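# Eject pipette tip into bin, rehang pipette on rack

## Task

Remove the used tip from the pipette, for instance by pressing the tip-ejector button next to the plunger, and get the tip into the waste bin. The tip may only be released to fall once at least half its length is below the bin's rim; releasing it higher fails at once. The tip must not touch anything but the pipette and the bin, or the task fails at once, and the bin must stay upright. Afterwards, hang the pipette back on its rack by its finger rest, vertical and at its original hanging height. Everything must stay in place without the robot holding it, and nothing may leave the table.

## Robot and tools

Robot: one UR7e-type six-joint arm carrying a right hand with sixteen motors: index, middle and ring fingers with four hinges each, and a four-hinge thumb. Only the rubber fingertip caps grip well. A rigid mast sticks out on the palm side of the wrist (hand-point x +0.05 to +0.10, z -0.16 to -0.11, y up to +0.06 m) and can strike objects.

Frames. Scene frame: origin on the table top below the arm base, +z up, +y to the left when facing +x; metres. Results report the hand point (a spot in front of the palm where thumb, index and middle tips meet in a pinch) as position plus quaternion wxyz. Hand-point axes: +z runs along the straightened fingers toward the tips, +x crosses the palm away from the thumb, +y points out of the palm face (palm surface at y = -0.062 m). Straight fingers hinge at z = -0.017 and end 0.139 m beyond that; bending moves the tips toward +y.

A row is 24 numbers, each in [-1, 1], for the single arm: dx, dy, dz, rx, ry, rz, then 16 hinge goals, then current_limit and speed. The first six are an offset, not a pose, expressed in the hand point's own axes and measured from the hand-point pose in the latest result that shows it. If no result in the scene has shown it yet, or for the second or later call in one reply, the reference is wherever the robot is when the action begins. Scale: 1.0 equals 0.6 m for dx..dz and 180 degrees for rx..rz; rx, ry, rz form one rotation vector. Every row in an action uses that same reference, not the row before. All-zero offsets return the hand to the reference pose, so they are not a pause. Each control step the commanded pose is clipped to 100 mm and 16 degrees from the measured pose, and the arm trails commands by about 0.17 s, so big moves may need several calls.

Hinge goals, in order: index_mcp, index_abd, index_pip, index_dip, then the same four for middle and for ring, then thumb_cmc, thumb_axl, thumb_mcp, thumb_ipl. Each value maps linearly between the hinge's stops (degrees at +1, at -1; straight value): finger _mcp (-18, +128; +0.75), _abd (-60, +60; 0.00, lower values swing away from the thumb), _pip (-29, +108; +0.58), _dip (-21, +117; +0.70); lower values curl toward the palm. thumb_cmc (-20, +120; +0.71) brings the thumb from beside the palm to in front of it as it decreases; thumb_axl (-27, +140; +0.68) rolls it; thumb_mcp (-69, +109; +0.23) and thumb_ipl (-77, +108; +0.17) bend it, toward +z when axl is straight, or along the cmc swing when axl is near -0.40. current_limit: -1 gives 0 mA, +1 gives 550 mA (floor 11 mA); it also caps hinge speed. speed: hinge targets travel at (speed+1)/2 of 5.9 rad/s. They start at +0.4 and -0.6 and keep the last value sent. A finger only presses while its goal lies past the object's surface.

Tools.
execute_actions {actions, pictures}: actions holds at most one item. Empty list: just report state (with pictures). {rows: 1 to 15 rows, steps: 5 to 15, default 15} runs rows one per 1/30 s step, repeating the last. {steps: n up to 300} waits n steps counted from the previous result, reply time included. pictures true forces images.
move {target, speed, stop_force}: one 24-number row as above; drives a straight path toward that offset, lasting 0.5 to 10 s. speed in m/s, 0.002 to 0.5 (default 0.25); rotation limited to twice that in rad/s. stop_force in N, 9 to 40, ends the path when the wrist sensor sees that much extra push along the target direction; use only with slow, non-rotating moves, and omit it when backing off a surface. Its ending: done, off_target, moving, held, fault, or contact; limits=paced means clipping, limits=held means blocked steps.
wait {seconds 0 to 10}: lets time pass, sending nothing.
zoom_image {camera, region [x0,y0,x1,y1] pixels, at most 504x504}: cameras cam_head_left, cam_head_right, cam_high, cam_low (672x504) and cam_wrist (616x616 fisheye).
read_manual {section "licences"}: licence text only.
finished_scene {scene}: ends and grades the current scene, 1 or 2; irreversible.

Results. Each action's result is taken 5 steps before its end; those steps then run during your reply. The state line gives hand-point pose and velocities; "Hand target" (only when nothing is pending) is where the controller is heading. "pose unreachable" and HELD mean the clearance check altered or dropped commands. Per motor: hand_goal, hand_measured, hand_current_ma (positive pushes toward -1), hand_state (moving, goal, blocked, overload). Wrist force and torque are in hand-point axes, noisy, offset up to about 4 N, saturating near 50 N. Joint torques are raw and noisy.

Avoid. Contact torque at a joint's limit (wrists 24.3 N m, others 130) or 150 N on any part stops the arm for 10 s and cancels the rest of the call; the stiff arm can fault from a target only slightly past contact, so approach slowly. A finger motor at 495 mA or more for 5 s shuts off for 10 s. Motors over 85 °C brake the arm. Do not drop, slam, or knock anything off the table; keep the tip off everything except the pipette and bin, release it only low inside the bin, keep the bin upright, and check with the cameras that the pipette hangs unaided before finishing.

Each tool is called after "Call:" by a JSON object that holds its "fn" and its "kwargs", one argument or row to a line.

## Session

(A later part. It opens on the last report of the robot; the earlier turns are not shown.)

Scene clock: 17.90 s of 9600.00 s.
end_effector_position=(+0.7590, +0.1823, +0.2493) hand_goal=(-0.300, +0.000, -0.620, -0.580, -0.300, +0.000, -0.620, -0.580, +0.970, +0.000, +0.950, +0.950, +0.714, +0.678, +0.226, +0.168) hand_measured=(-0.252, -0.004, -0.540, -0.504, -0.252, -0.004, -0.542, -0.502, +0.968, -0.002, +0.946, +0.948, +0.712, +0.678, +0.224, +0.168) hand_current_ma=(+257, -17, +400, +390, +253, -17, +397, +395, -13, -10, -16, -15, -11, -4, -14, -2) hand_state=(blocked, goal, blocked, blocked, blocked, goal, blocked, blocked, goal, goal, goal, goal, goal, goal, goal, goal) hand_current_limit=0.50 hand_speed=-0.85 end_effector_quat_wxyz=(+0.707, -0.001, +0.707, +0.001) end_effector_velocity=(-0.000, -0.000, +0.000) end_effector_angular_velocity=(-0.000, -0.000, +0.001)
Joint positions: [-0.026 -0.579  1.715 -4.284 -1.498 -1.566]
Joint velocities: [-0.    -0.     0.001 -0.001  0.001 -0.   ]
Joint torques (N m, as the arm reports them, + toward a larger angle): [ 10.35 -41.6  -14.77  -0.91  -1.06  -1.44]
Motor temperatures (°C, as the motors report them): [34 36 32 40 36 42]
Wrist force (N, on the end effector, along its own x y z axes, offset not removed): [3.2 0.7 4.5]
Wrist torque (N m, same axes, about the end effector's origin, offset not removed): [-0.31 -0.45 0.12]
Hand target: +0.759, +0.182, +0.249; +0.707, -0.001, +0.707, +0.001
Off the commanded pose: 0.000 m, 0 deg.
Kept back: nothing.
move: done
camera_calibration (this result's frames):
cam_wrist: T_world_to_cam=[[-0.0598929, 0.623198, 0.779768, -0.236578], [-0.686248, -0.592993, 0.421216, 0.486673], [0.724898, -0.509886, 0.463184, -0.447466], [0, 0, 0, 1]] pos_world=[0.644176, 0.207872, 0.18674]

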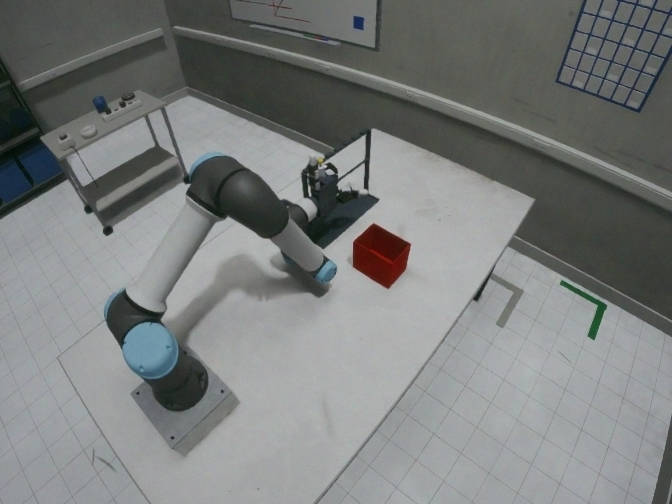

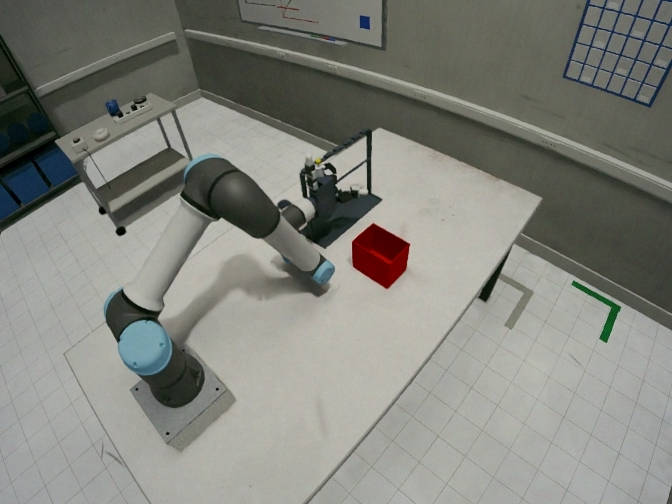

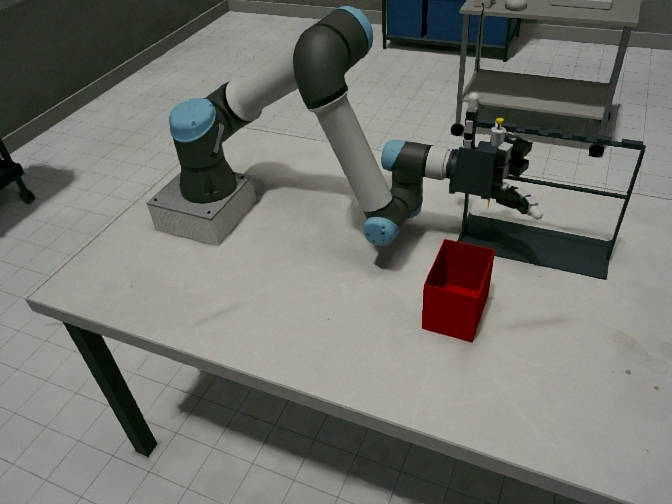

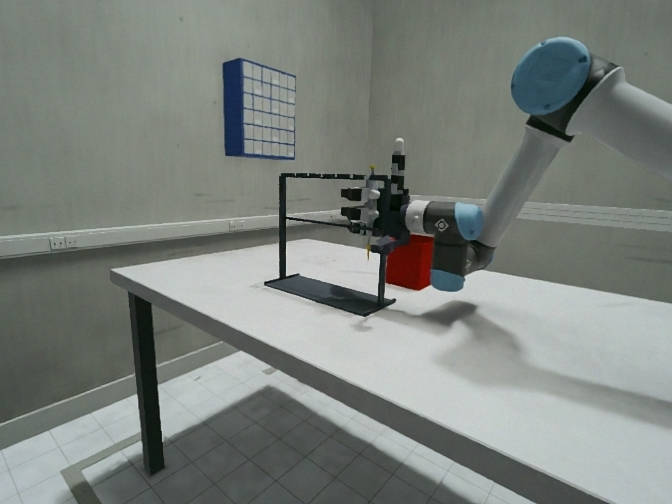

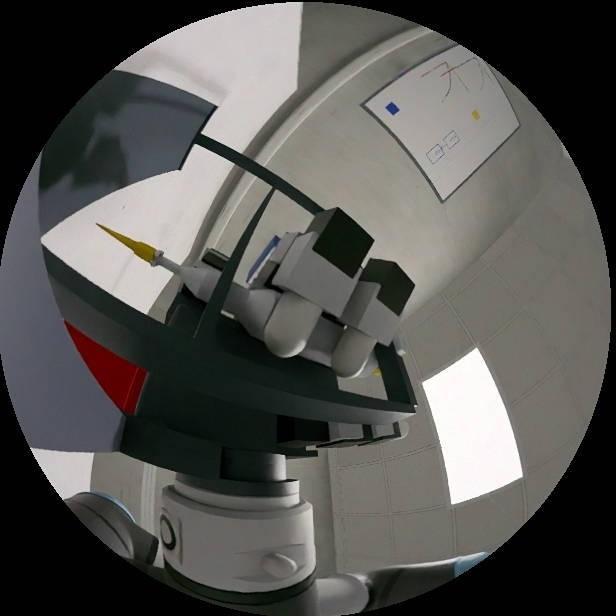

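Call:
{"fn": "move", "kwargs": {
  "target": [-0.02, 0, 0, 0, 0, 0, -0.3, 0, -0.62, -0.58, -0.3, 0, -0.62, -0.58, 0.97, 0, 0.95, 0.95, 0.714, 0.678, 0.226, 0.168, 0.5, -0.5],
  "speed": 0.01
}}

Call:
{"fn": "zoom_image", "kwargs": {
  "camera": "cam_high",
  "region": [465, 108, 525, 148]
}}

Call:
{"fn": "zoom_image", "kwargs": {
  "camera": "cam_low",
  "region": [340, 160, 400, 196]
}}

Scene clock: 19.70 s of 9600.00 s.
end_effector_position=(+0.7590, +0.1823, +0.2611) hand_goal=(-0.300, +0.000, -0.620, -0.580, -0.300, +0.000, -0.620, -0.580, +0.970, +0.000, +0.950, +0.950, +0.714, +0.678, +0.226, +0.168) hand_measured=(-0.252, -0.004, -0.540, -0.504, -0.252, -0.004, -0.542, -0.502, +0.968, -0.002, +0.946, +0.948, +0.712, +0.678, +0.224, +0.168) hand_current_ma=(+257, -17, +400, +390, +253, -17, +397, +395, -13, -10, -16, -15, -11, -4, -14, -2) hand_state=(blocked, goal, blocked, blocked, blocked, goal, blocked, blocked, goal, goal, goal, goal, goal, goal, goal, goal) hand_current_limit=0.50 hand_speed=-0.50 end_effector_quat_wxyz=(+0.707, -0.001, +0.707, +0.001) end_effector_velocity=(+0.000, -0.001, +0.002) end_effector_angular_velocity=(-0.000, -0.000, -0.002)
Joint positions: [-0.026 -0.604  1.723 -4.267 -1.498 -1.566]
Joint velocities: [-0.    -0.004  0.002  0.002 -0.002 -0.   ]
Joint torques (N m, as the arm reports them, + toward a larger angle): [-12.7  -57.82   0.43  -0.55   1.39  -0.67]
Motor temperatures (°C, as the motors report them): [34 36 32 40 36 42]
Wrist force (N, on the end effector, along its own x y z axes, offset not removed): [-2.8 1.0 -0.2]
Wrist torque (N m, same axes, about the end effector's origin, offset not removed): [0.03 0.51 -0.63]
Hand target: +0.759, +0.182, +0.261; +0.707, -0.001, +0.707, +0.001
Off the commanded pose: 0.000 m, 0 deg.
Kept back: nothing.
move: done
camera_calibration (this result's frames):
cam_wrist: T_world_to_cam=[[-0.0599172, 0.623197, 0.779766, -0.2458], [-0.686237, -0.59301, 0.421209, 0.481705], [0.724906, -0.509867, 0.463192, -0.452936], [0, 0, 0, 1]] pos_world=[0.644173, 0.207901, 0.198564]

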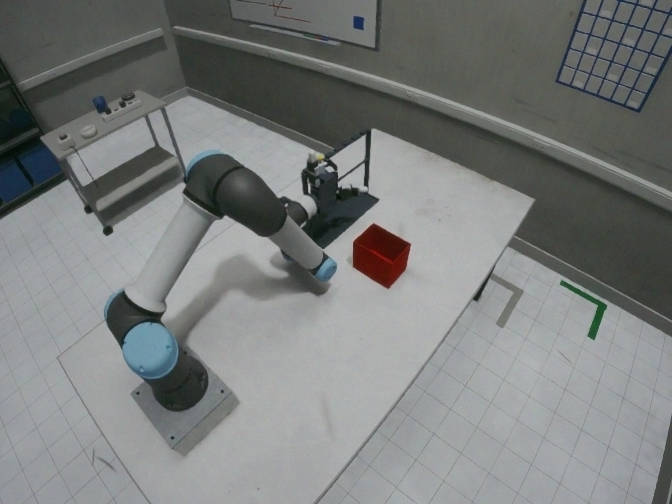

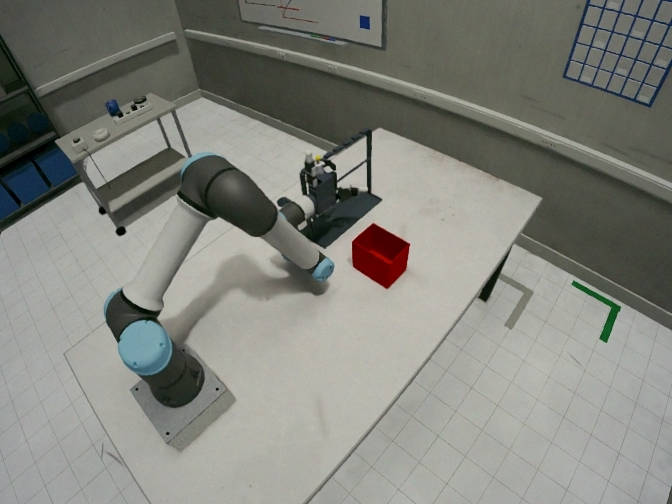

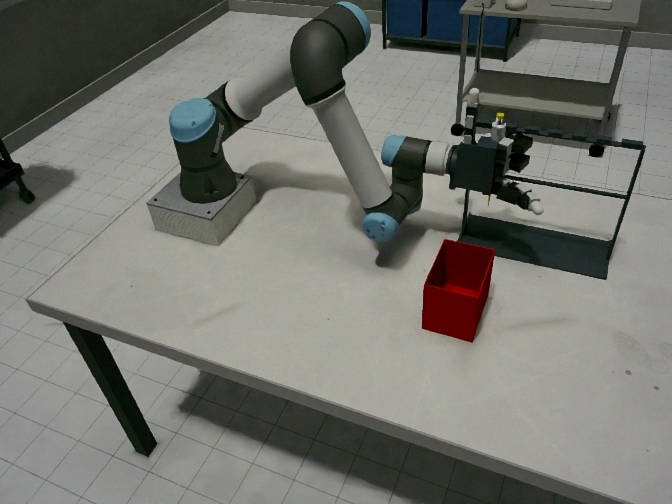

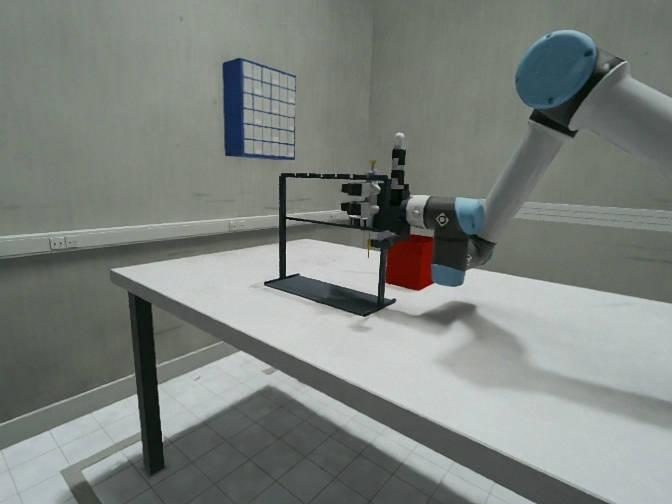

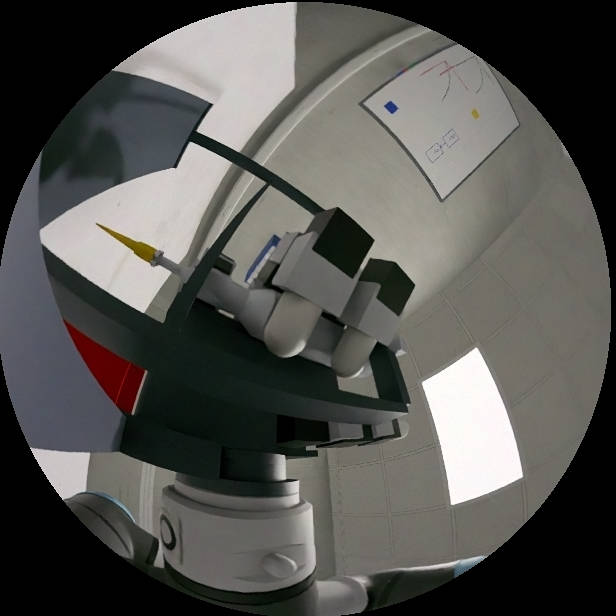

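Region (465, 108, 525, 148) of cam_high's 672x504 image, scaled by 8.400, with more detail than that image has.

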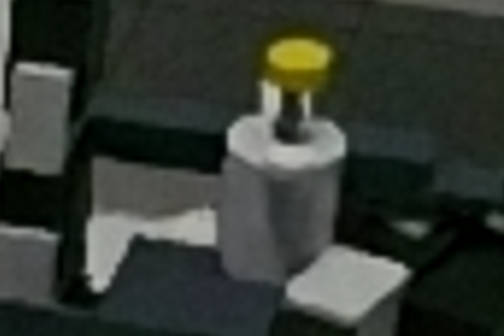

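Region (340, 160, 400, 196) of cam_low's 672x504 image, scaled by 8.400, with more detail than that image has; it fills the top 302 rows of this view, and the rest is white.

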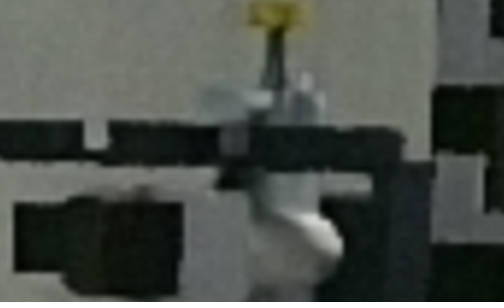

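Call:
{"fn": "move", "kwargs": {
  "target": [0, -0.112, 0.0033, 0, 0, 0, -0.3, 0, -0.62, -0.58, -0.3, 0, -0.62, -0.58, 0.97, 0, 0.95, 0.95, 0.714, 0.678, 0.226, 0.168, 0.5, -0.5],
  "speed": 0.04
}}

Call:
{"fn": "move", "kwargs": {
  "target": [-0.115, -0.32, 0.0017, 0, 0, 0, -0.3, 0, -0.62, -0.58, -0.3, 0, -0.62, -0.58, 0.97, 0, 0.95, 0.95, 0.714, 0.678, 0.226, 0.168, 0.5, -0.5],
  "speed": 0.12
}}

Scene clock: 22.93 s of 9600.00 s.
end_effector_position=(+0.7610, +0.1153, +0.2613) hand_goal=(-0.300, +0.000, -0.620, -0.580, -0.300, +0.000, -0.620, -0.580, +0.970, +0.000, +0.950, +0.950, +0.714, +0.678, +0.226, +0.168) hand_measured=(-0.252, -0.004, -0.540, -0.504, -0.252, -0.004, -0.542, -0.502, +0.968, -0.002, +0.946, +0.948, +0.712, +0.678, +0.224, +0.168) hand_current_ma=(+257, -17, +400, +390, +253, -17, +397, +395, -13, -10, -16, -15, -11, -4, -14, -2) hand_state=(blocked, goal, blocked, blocked, blocked, goal, blocked, blocked, goal, goal, goal, goal, goal, goal, goal, goal) hand_current_limit=0.50 hand_speed=-0.50 end_effector_quat_wxyz=(+0.707, -0.001, +0.707, +0.001) end_effector_velocity=(-0.000, -0.001, -0.000) end_effector_angular_velocity=(+0.000, +0.001, +0.001)
Joint positions: [-0.154 -0.61   1.742 -4.28  -1.37  -1.565]
Joint velocities: [-0.003 -0.     0.001  0.     0.004  0.   ]
Joint torques (N m, as the arm reports them, + toward a larger angle): [-10.49 -57.59   0.73  -3.98   1.11   1.56]
Motor temperatures (°C, as the motors report them): [34 36 32 40 36 42]
Wrist force (N, on the end effector, along its own x y z axes, offset not removed): [0.6 -1.5 5.1]
Wrist torque (N m, same axes, about the end effector's origin, offset not removed): [-0.64 -0.21 -0.31]
Hand target: +0.761, +0.115, +0.261; +0.707, -0.001, +0.707, +0.001
Off the commanded pose: 0.000 m, 0 deg.
Kept back: nothing.
move: done
camera_calibration (this result's frames):
cam_wrist: T_world_to_cam=[[-0.0599362, 0.622987, 0.779932, -0.20401], [-0.686261, -0.593114, 0.421025, 0.443392], [0.724882, -0.510002, 0.463081, -0.488567], [0, 0, 0, 1]] pos_world=[0.646208, 0.140908, 0.198681]

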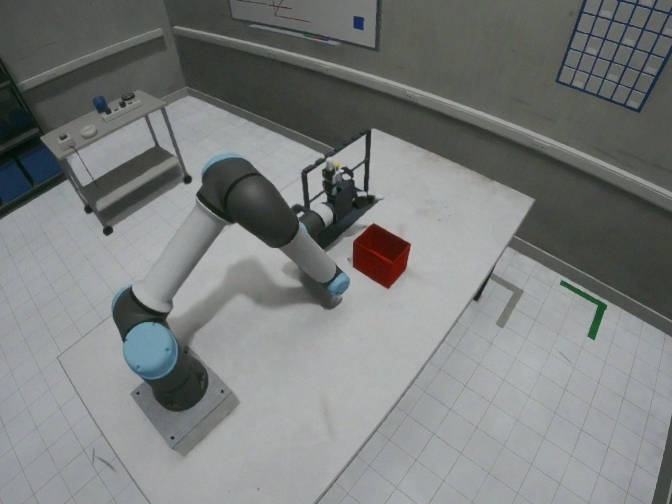

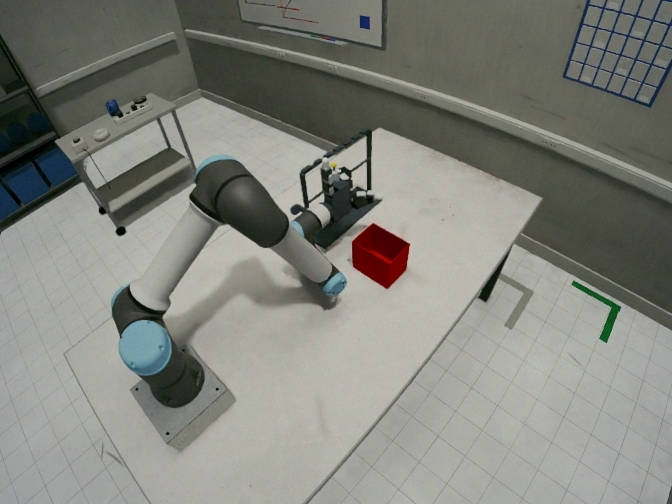

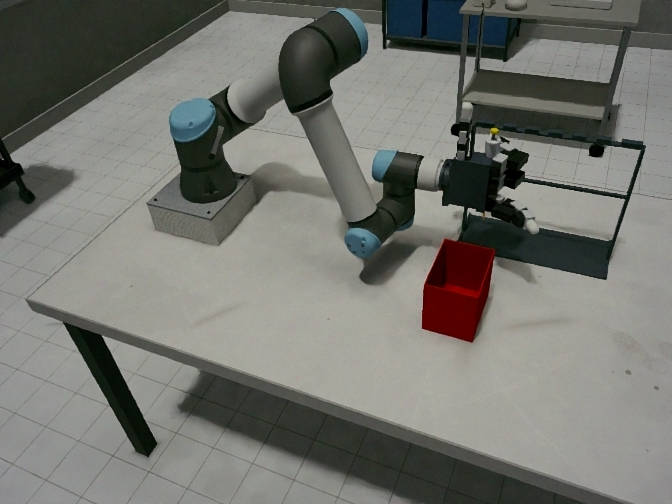

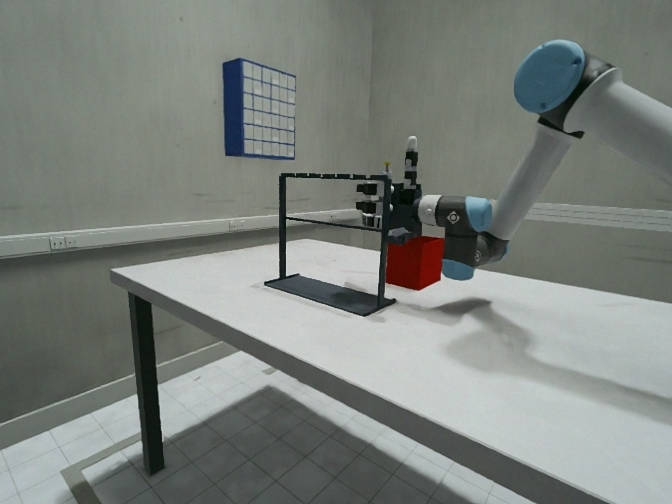

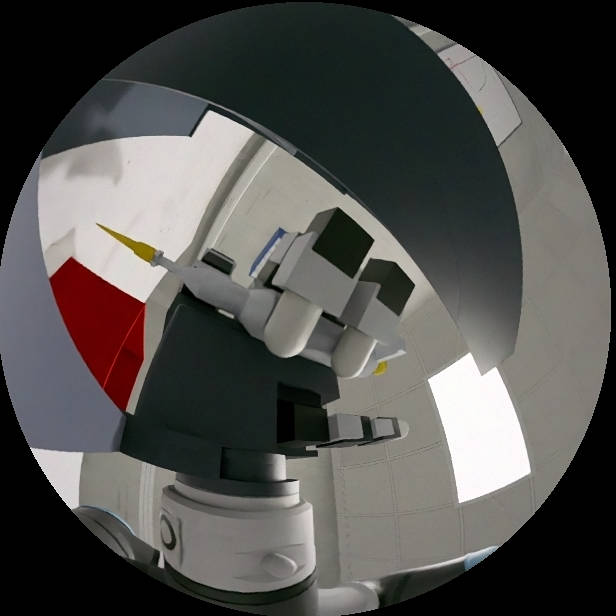

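Scene clock: 25.10 s of 9600.00 s.
end_effector_position=(+0.7622, -0.0764, +0.3304) hand_goal=(-0.300, +0.000, -0.620, -0.580, -0.300, +0.000, -0.620, -0.580, +0.970, +0.000, +0.950, +0.950, +0.714, +0.678, +0.226, +0.168) hand_measured=(-0.252, -0.004, -0.540, -0.504, -0.252, -0.004, -0.542, -0.502, +0.968, -0.002, +0.946, +0.948, +0.712, +0.678, +0.224, +0.168) hand_current_ma=(+257, -17, +400, +390, +253, -17, +397, +395, -11, -10, -16, -15, -9, -4, -14, -2) hand_state=(blocked, goal, blocked, blocked, blocked, goal, blocked, blocked, goal, goal, goal, goal, goal, goal, goal, goal) hand_current_limit=0.50 hand_speed=-0.50 end_effector_quat_wxyz=(+0.707, -0.000, +0.707, +0.001) end_effector_velocity=(+0.000, -0.002, +0.001) end_effector_angular_velocity=(-0.000, -0.000, +0.001)
Joint positions: [-0.495 -0.721  1.694 -4.121 -1.029 -1.562]
Joint velocities: [-0.003 -0.    -0.004  0.003  0.004 -0.   ]
Joint torques (N m, as the arm reports them, + toward a larger angle): [-11.15 -56.39 -20.3   -0.18   1.48  -1.47]
Motor temperatures (°C, as the motors report them): [34 36 32 40 36 42]
Wrist force (N, on the end effector, along its own x y z axes, offset not removed): [-1.8 1.0 3.6]
Wrist torque (N m, same axes, about the end effector's origin, offset not removed): [-0.36 0.15 -0.63]
Hand target: +0.762, -0.077, +0.330; +0.707, -0.000, +0.707, +0.001
Off the commanded pose: 0.000 m, 0 deg.
Kept back: nothing.
move: done
camera_calibration (this result's frames):
cam_wrist: T_world_to_cam=[[-0.0601247, 0.622368, 0.780412, -0.138519], [-0.686395, -0.593425, 0.420367, 0.301664], [0.724739, -0.510397, 0.46287, -0.619102], [0, 0, 0, 1]] pos_world=[0.64742, -0.0507628, 0.267856]

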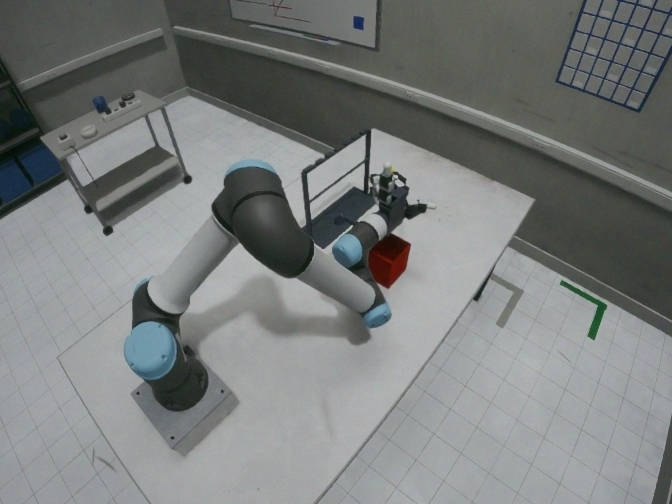

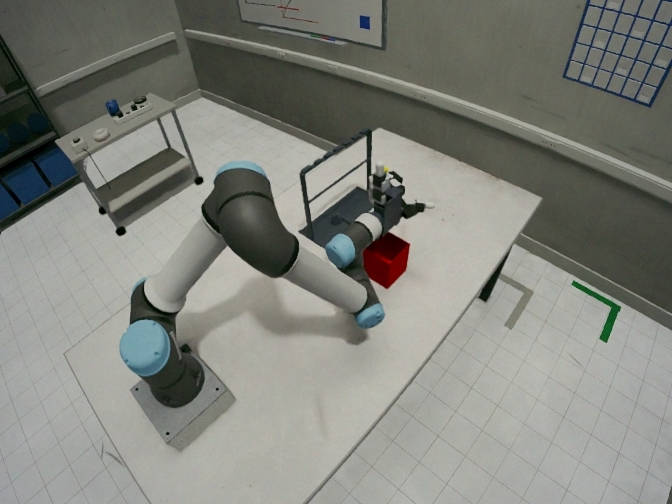

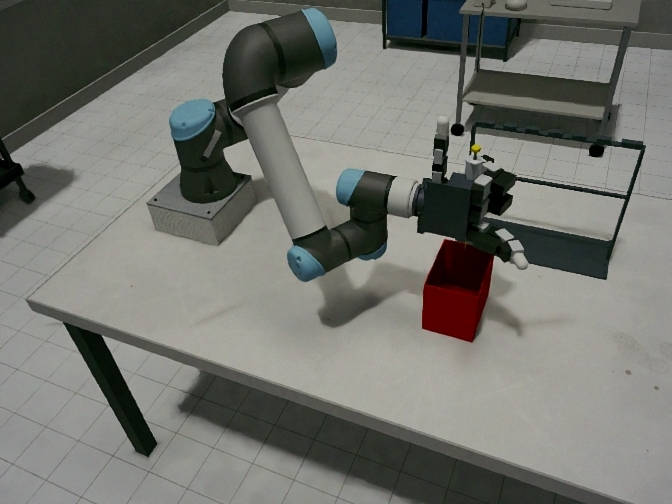

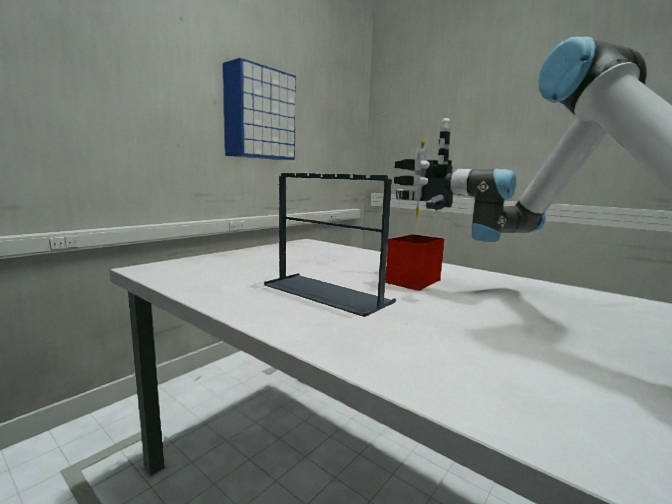

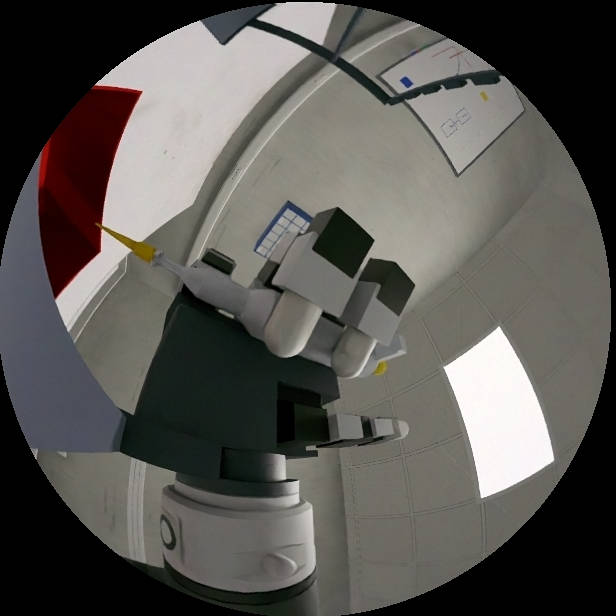

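Call:
{"fn": "move", "kwargs": {
  "target": [0.1473, 0, 0, 0, 0, 0, -0.36, 0, -0.7, -0.65, -0.36, 0, -0.7, -0.65, 0.97, 0, 0.95, 0.95, 0.913, 0.485, 0.05, -0.1, 0.78, -0.6],
  "speed": 0.05
}}

Call:
{"fn": "zoom_image", "kwargs": {
  "camera": "cam_low",
  "region": [370, 140, 480, 300]
}}

Call:
{"fn": "zoom_image", "kwargs": {
  "camera": "cam_high",
  "region": [410, 140, 530, 240]
}}

Scene clock: 27.50 s of 9600.00 s.
end_effector_position=(+0.7622, -0.0765, +0.2423) hand_goal=(-0.360, +0.000, -0.700, -0.650, -0.360, +0.000, -0.700, -0.650, +0.970, +0.000, +0.950, +0.950, +0.914, +0.486, +0.050, -0.100) hand_measured=(-0.256, -0.004, -0.540, -0.506, -0.256, -0.004, -0.542, -0.506, +0.968, -0.002, +0.946, +0.948, +0.914, +0.490, +0.050, -0.098) hand_current_ma=(+489, -17, +489, +489, +490, -17, +489, +489, -11, -10, -16, -15, +0, +24, +1, +8) hand_state=(blocked, goal, blocked, blocked, blocked, goal, blocked, blocked, goal, goal, goal, goal, goal, goal, goal, goal) hand_current_limit=0.78 hand_speed=-0.60 end_effector_quat_wxyz=(+0.707, -0.000, +0.707, +0.001) end_effector_velocity=(+0.000, +0.001, -0.002) end_effector_angular_velocity=(+0.000, -0.000, +0.002)
Joint positions: [-0.494 -0.541  1.646 -4.254 -1.031 -1.562]
Joint velocities: [ 0.001  0.005 -0.002 -0.002  0.001  0.   ]
Joint torques (N m, as the arm reports them, + toward a larger angle): [ 12.08 -42.9  -19.15  -3.76  -1.41   1.65]
Motor temperatures (°C, as the motors report them): [34 36 32 40 36 42]
Wrist force (N, on the end effector, along its own x y z axes, offset not removed): [-0.9 2.4 5.9]
Wrist torque (N m, same axes, about the end effector's origin, offset not removed): [-0.26 0.13 -0.18]
Hand target: +0.762, -0.076, +0.242; +0.707, -0.000, +0.707, +0.001
Off the commanded pose: 0.000 m, 0 deg.
Kept back: nothing.
move: done
camera_calibration (this result's frames):
cam_wrist: T_world_to_cam=[[-0.0601047, 0.622377, 0.780406, -0.0697324], [-0.686387, -0.593418, 0.42039, 0.338686], [0.724749, -0.510393, 0.462859, -0.578315], [0, 0, 0, 1]] pos_world=[0.647411, -0.0507858, 0.179718]

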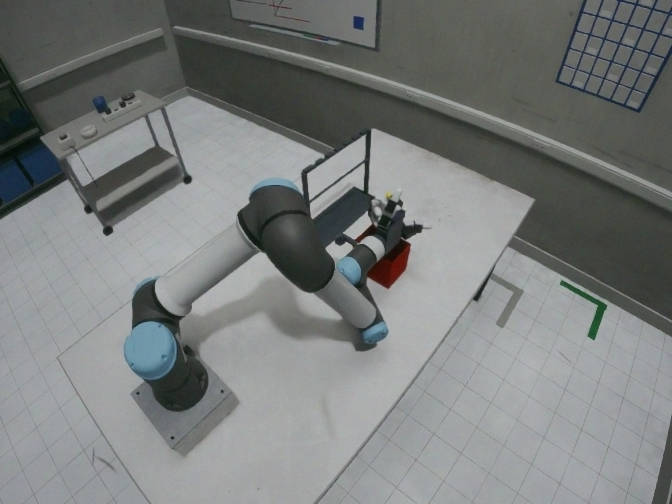

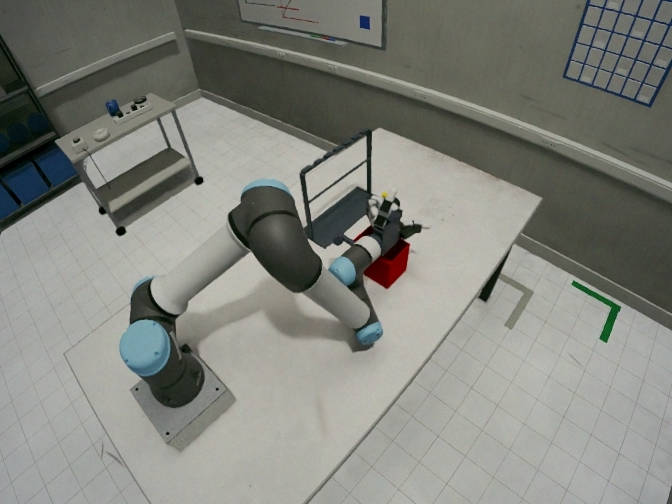

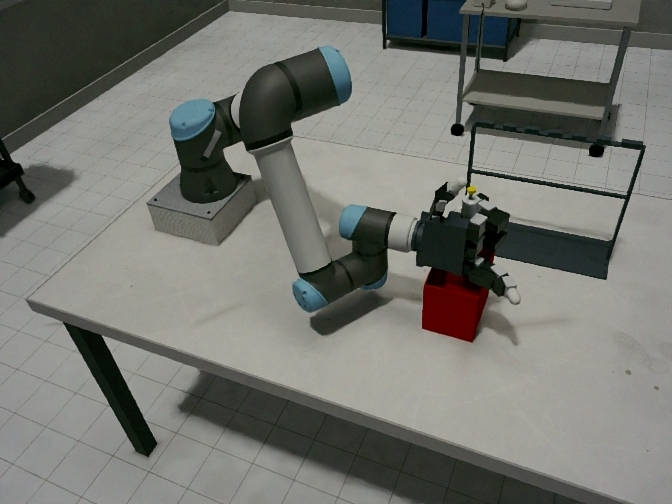

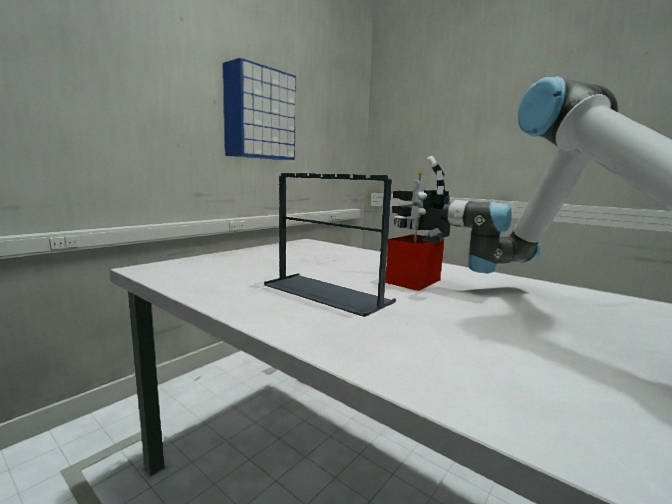

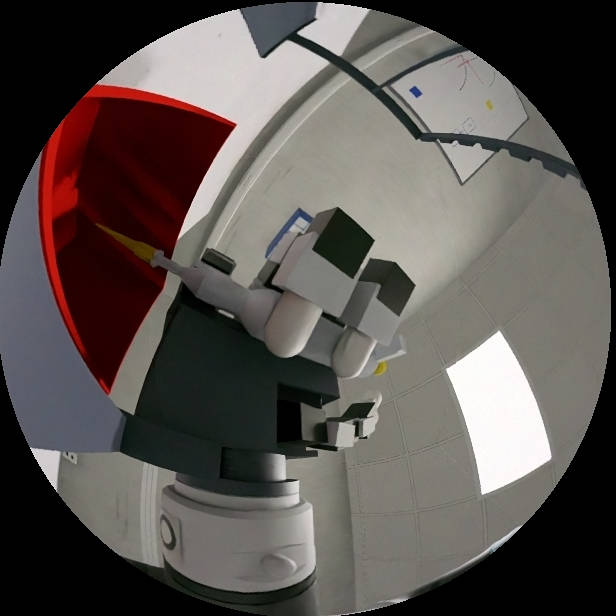

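Region (370, 140, 480, 300) of cam_low's 672x504 image, scaled by 3.150, with more detail than that image has; it fills the left 346 columns of this view, and the rest is white.

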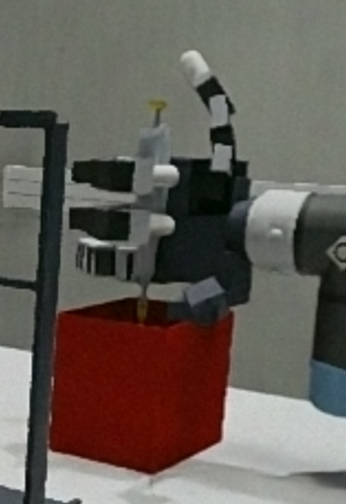

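Region (410, 140, 530, 240) of cam_high's 672x504 image, scaled by 4.200, with more detail than that image has.

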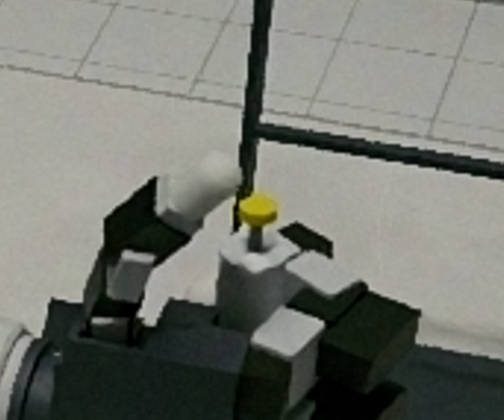

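Call:
{"fn": "move", "kwargs": {
  "target": [0, 0, 0, 0, 0, 0, -0.36, 0, -0.7, -0.65, -0.36, 0, -0.7, -0.65, 0.97, 0, 0.95, 0.95, 0.913, 0.485, -0.25, -0.25, 0.78, -0.6],
  "speed": 0.003
}}

Call:
{"fn": "move", "kwargs": {
  "target": [0, 0, 0, 0, 0, 0, -0.36, 0, -0.7, -0.65, -0.36, 0, -0.7, -0.65, 0.97, 0, 0.95, 0.95, 0.913, 0.485, -0.42, -0.7, 0.78, -0.8],
  "speed": 0.003
}}

Call:
{"fn": "zoom_image", "kwargs": {
  "camera": "cam_high",
  "region": [410, 140, 530, 240]
}}

Call:
{"fn": "zoom_image", "kwargs": {
  "camera": "cam_low",
  "region": [390, 150, 460, 210]
}}

Scene clock: 28.53 s of 9600.00 s.
end_effector_position=(+0.7622, -0.0765, +0.2423) hand_goal=(-0.360, +0.000, -0.700, -0.650, -0.360, +0.000, -0.700, -0.650, +0.970, +0.000, +0.950, +0.950, +0.914, +0.486, -0.250, -0.250) hand_measured=(-0.256, -0.004, -0.540, -0.506, -0.256, -0.004, -0.542, -0.506, +0.968, -0.002, +0.946, +0.948, +0.914, +0.490, -0.252, -0.250) hand_current_ma=(+489, -17, +489, +489, +490, -17, +490, +490, -11, -10, -16, -15, +1, +24, -14, +3) hand_state=(blocked, goal, blocked, blocked, blocked, goal, blocked, blocked, goal, goal, goal, goal, goal, goal, goal, goal) hand_current_limit=0.78 hand_speed=-0.60 end_effector_quat_wxyz=(+0.707, -0.000, +0.707, +0.001) end_effector_velocity=(-0.000, +0.000, -0.000) end_effector_angular_velocity=(+0.001, +0.001, +0.001)
Joint positions: [-0.494 -0.541  1.645 -4.254 -1.031 -1.562]
Joint velocities: [-0.    -0.     0.     0.001  0.001  0.   ]
Joint torques (N m, as the arm reports them, + toward a larger angle): [ 10.88 -60.29  -1.05  -0.3   -1.23   0.63]
Motor temperatures (°C, as the motors report them): [34 36 32 40 36 42]
Wrist force (N, on the end effector, along its own x y z axes, offset not removed): [0.5 1.6 1.6]
Wrist torque (N m, same axes, about the end effector's origin, offset not removed): [-0.06 0.04 -0.49]
Hand target: +0.762, -0.076, +0.242; +0.707, -0.000, +0.707, +0.001
Off the commanded pose: 0.000 m, 0 deg.
Kept back: nothing.
move: done
camera_calibration (this result's frames):
cam_wrist: T_world_to_cam=[[-0.0601864, 0.622409, 0.780375, -0.0696731], [-0.686429, -0.593403, 0.420343, 0.33873], [0.724702, -0.510373, 0.462954, -0.57834], [0, 0, 0, 1]] pos_world=[0.647445, -0.0508009, 0.179733]

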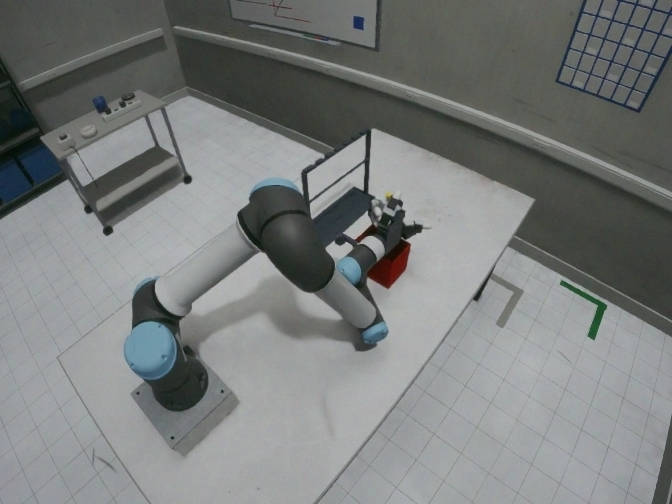

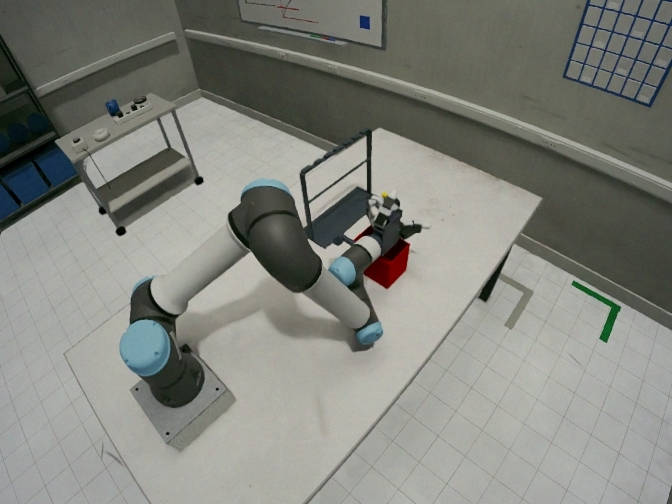

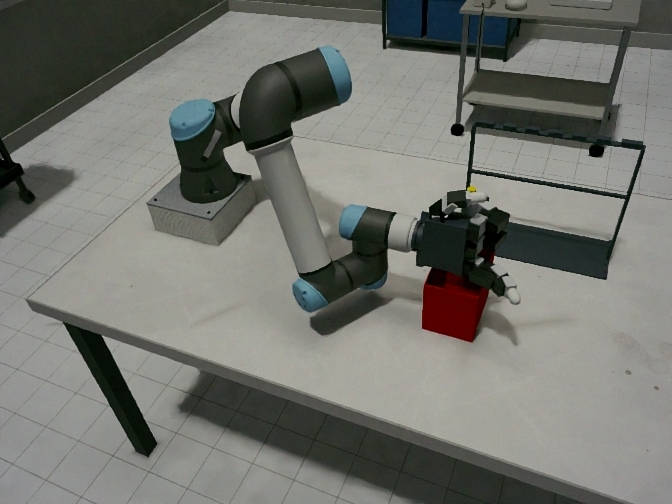

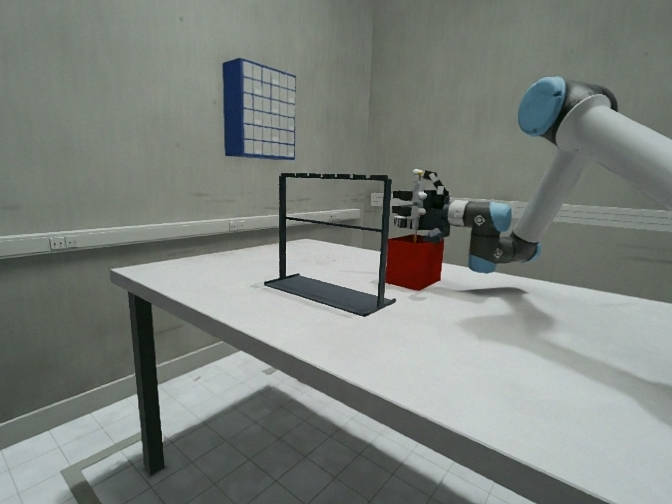

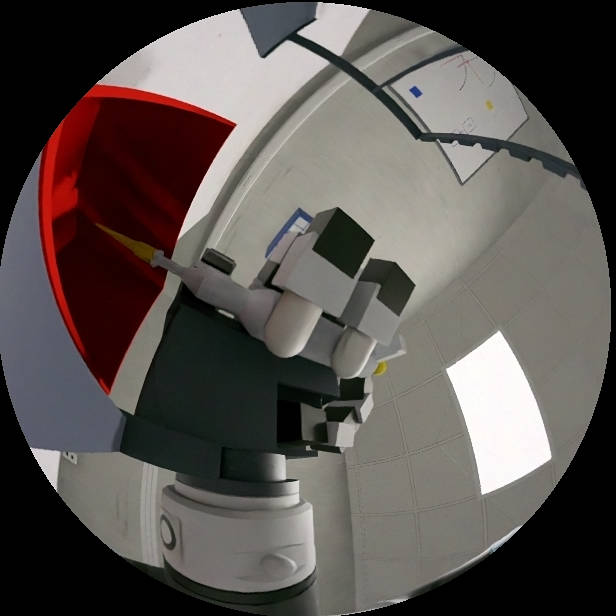

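Scene clock: 29.07 s of 9600.00 s.
end_effector_position=(+0.7622, -0.0765, +0.2423) hand_goal=(-0.360, +0.000, -0.700, -0.650, -0.360, +0.000, -0.700, -0.650, +0.970, +0.000, +0.950, +0.950, +0.914, +0.486, -0.420, -0.700) hand_measured=(-0.256, -0.004, -0.540, -0.506, -0.256, -0.004, -0.542, -0.506, +0.968, -0.002, +0.946, +0.948, +0.924, +0.486, -0.280, -0.304) hand_current_ma=(+490, -17, +489, +489, +490, -17, +489, +490, -11, -10, -16, -15, +47, -5, +490, +489) hand_state=(blocked, goal, blocked, blocked, blocked, goal, blocked, blocked, goal, goal, goal, goal, goal, goal, blocked, blocked) hand_current_limit=0.78 hand_speed=-0.80 end_effector_quat_wxyz=(+0.707, -0.000, +0.707, +0.001) end_effector_velocity=(-0.000, -0.000, -0.000) end_effector_angular_velocity=(+0.001, +0.001, -0.000)
Joint positions: [-0.494 -0.541  1.645 -4.254 -1.031 -1.562]
Joint velocities: [-0.     0.     0.001  0.    -0.     0.   ]
Joint torques (N m, as the arm reports them, + toward a larger angle): [ 10.1  -57.48  -5.39  -0.4   -1.     0.6 ]
Motor temperatures (°C, as the motors report them): [34 36 32 40 36 42]
Wrist force (N, on the end effector, along its own x y z axes, offset not removed): [-0.3 -3.5 1.2]
Wrist torque (N m, same axes, about the end effector's origin, offset not removed): [-0.61 0.08 -0.15]
Hand target: +0.762, -0.076, +0.242; +0.707, -0.000, +0.707, +0.001
Off the commanded pose: 0.000 m, 0 deg.
Kept back: nothing.
move: done
camera_calibration (this result's frames):
cam_wrist: T_world_to_cam=[[-0.0601681, 0.622398, 0.780385, -0.0696892], [-0.68642, -0.593408, 0.420351, 0.33872], [0.724712, -0.51038, 0.462931, -0.578335], [0, 0, 0, 1]] pos_world=[0.647437, -0.0507966, 0.179732]

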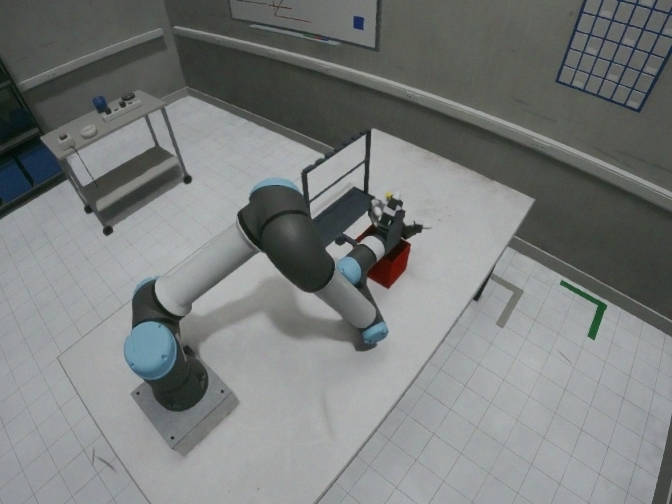

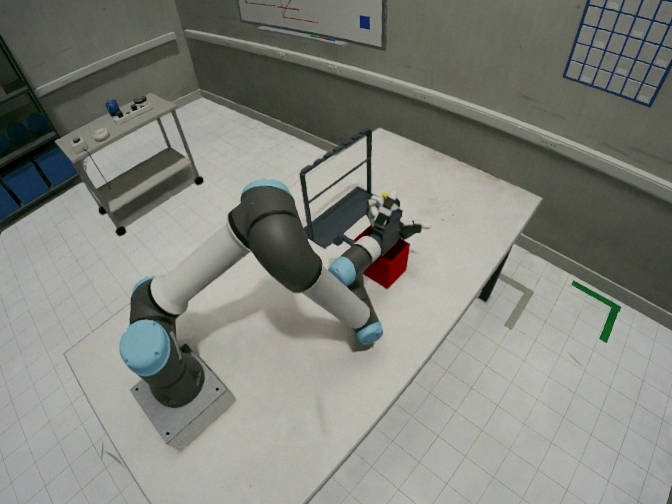

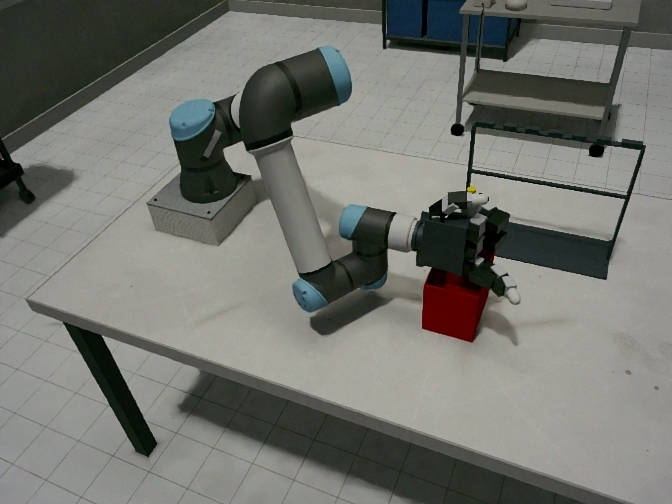

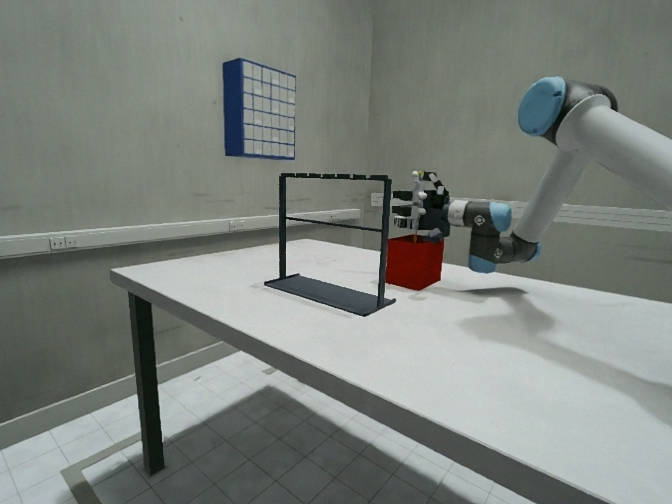

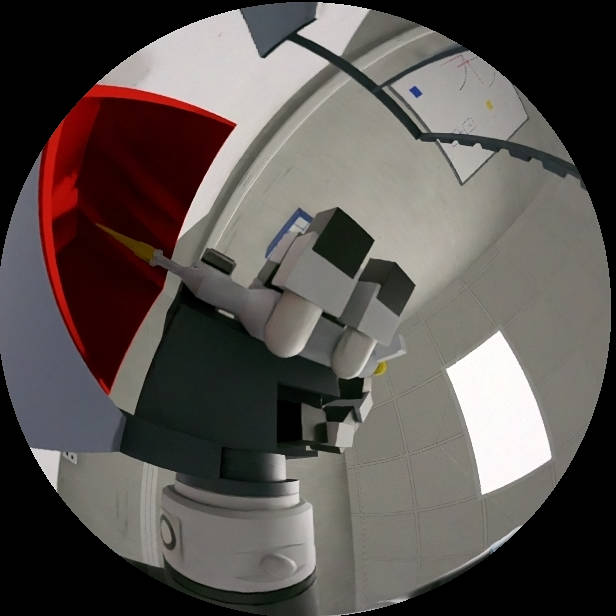

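Region (410, 140, 530, 240) of cam_high's 672x504 image, scaled by 4.200, with more detail than that image has.

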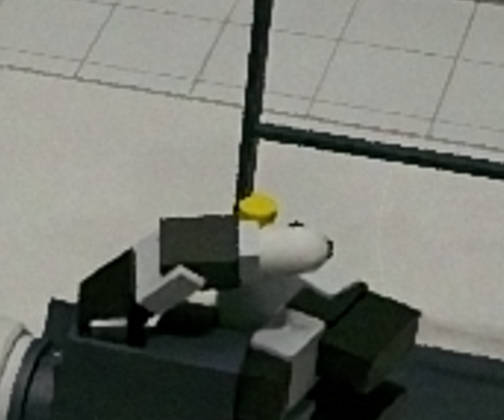

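Region (390, 150, 460, 210) of cam_low's 672x504 image, scaled by 7.200, with more detail than that image has; it fills the top 432 rows of this view, and the rest is white.

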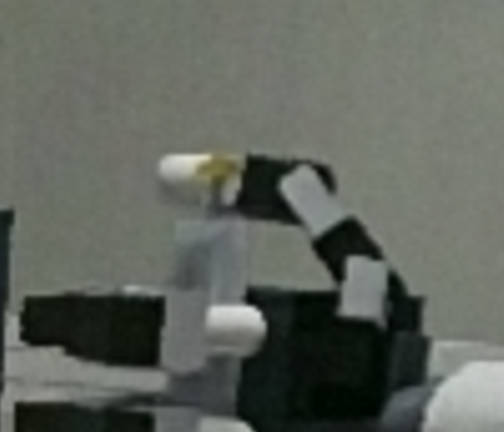

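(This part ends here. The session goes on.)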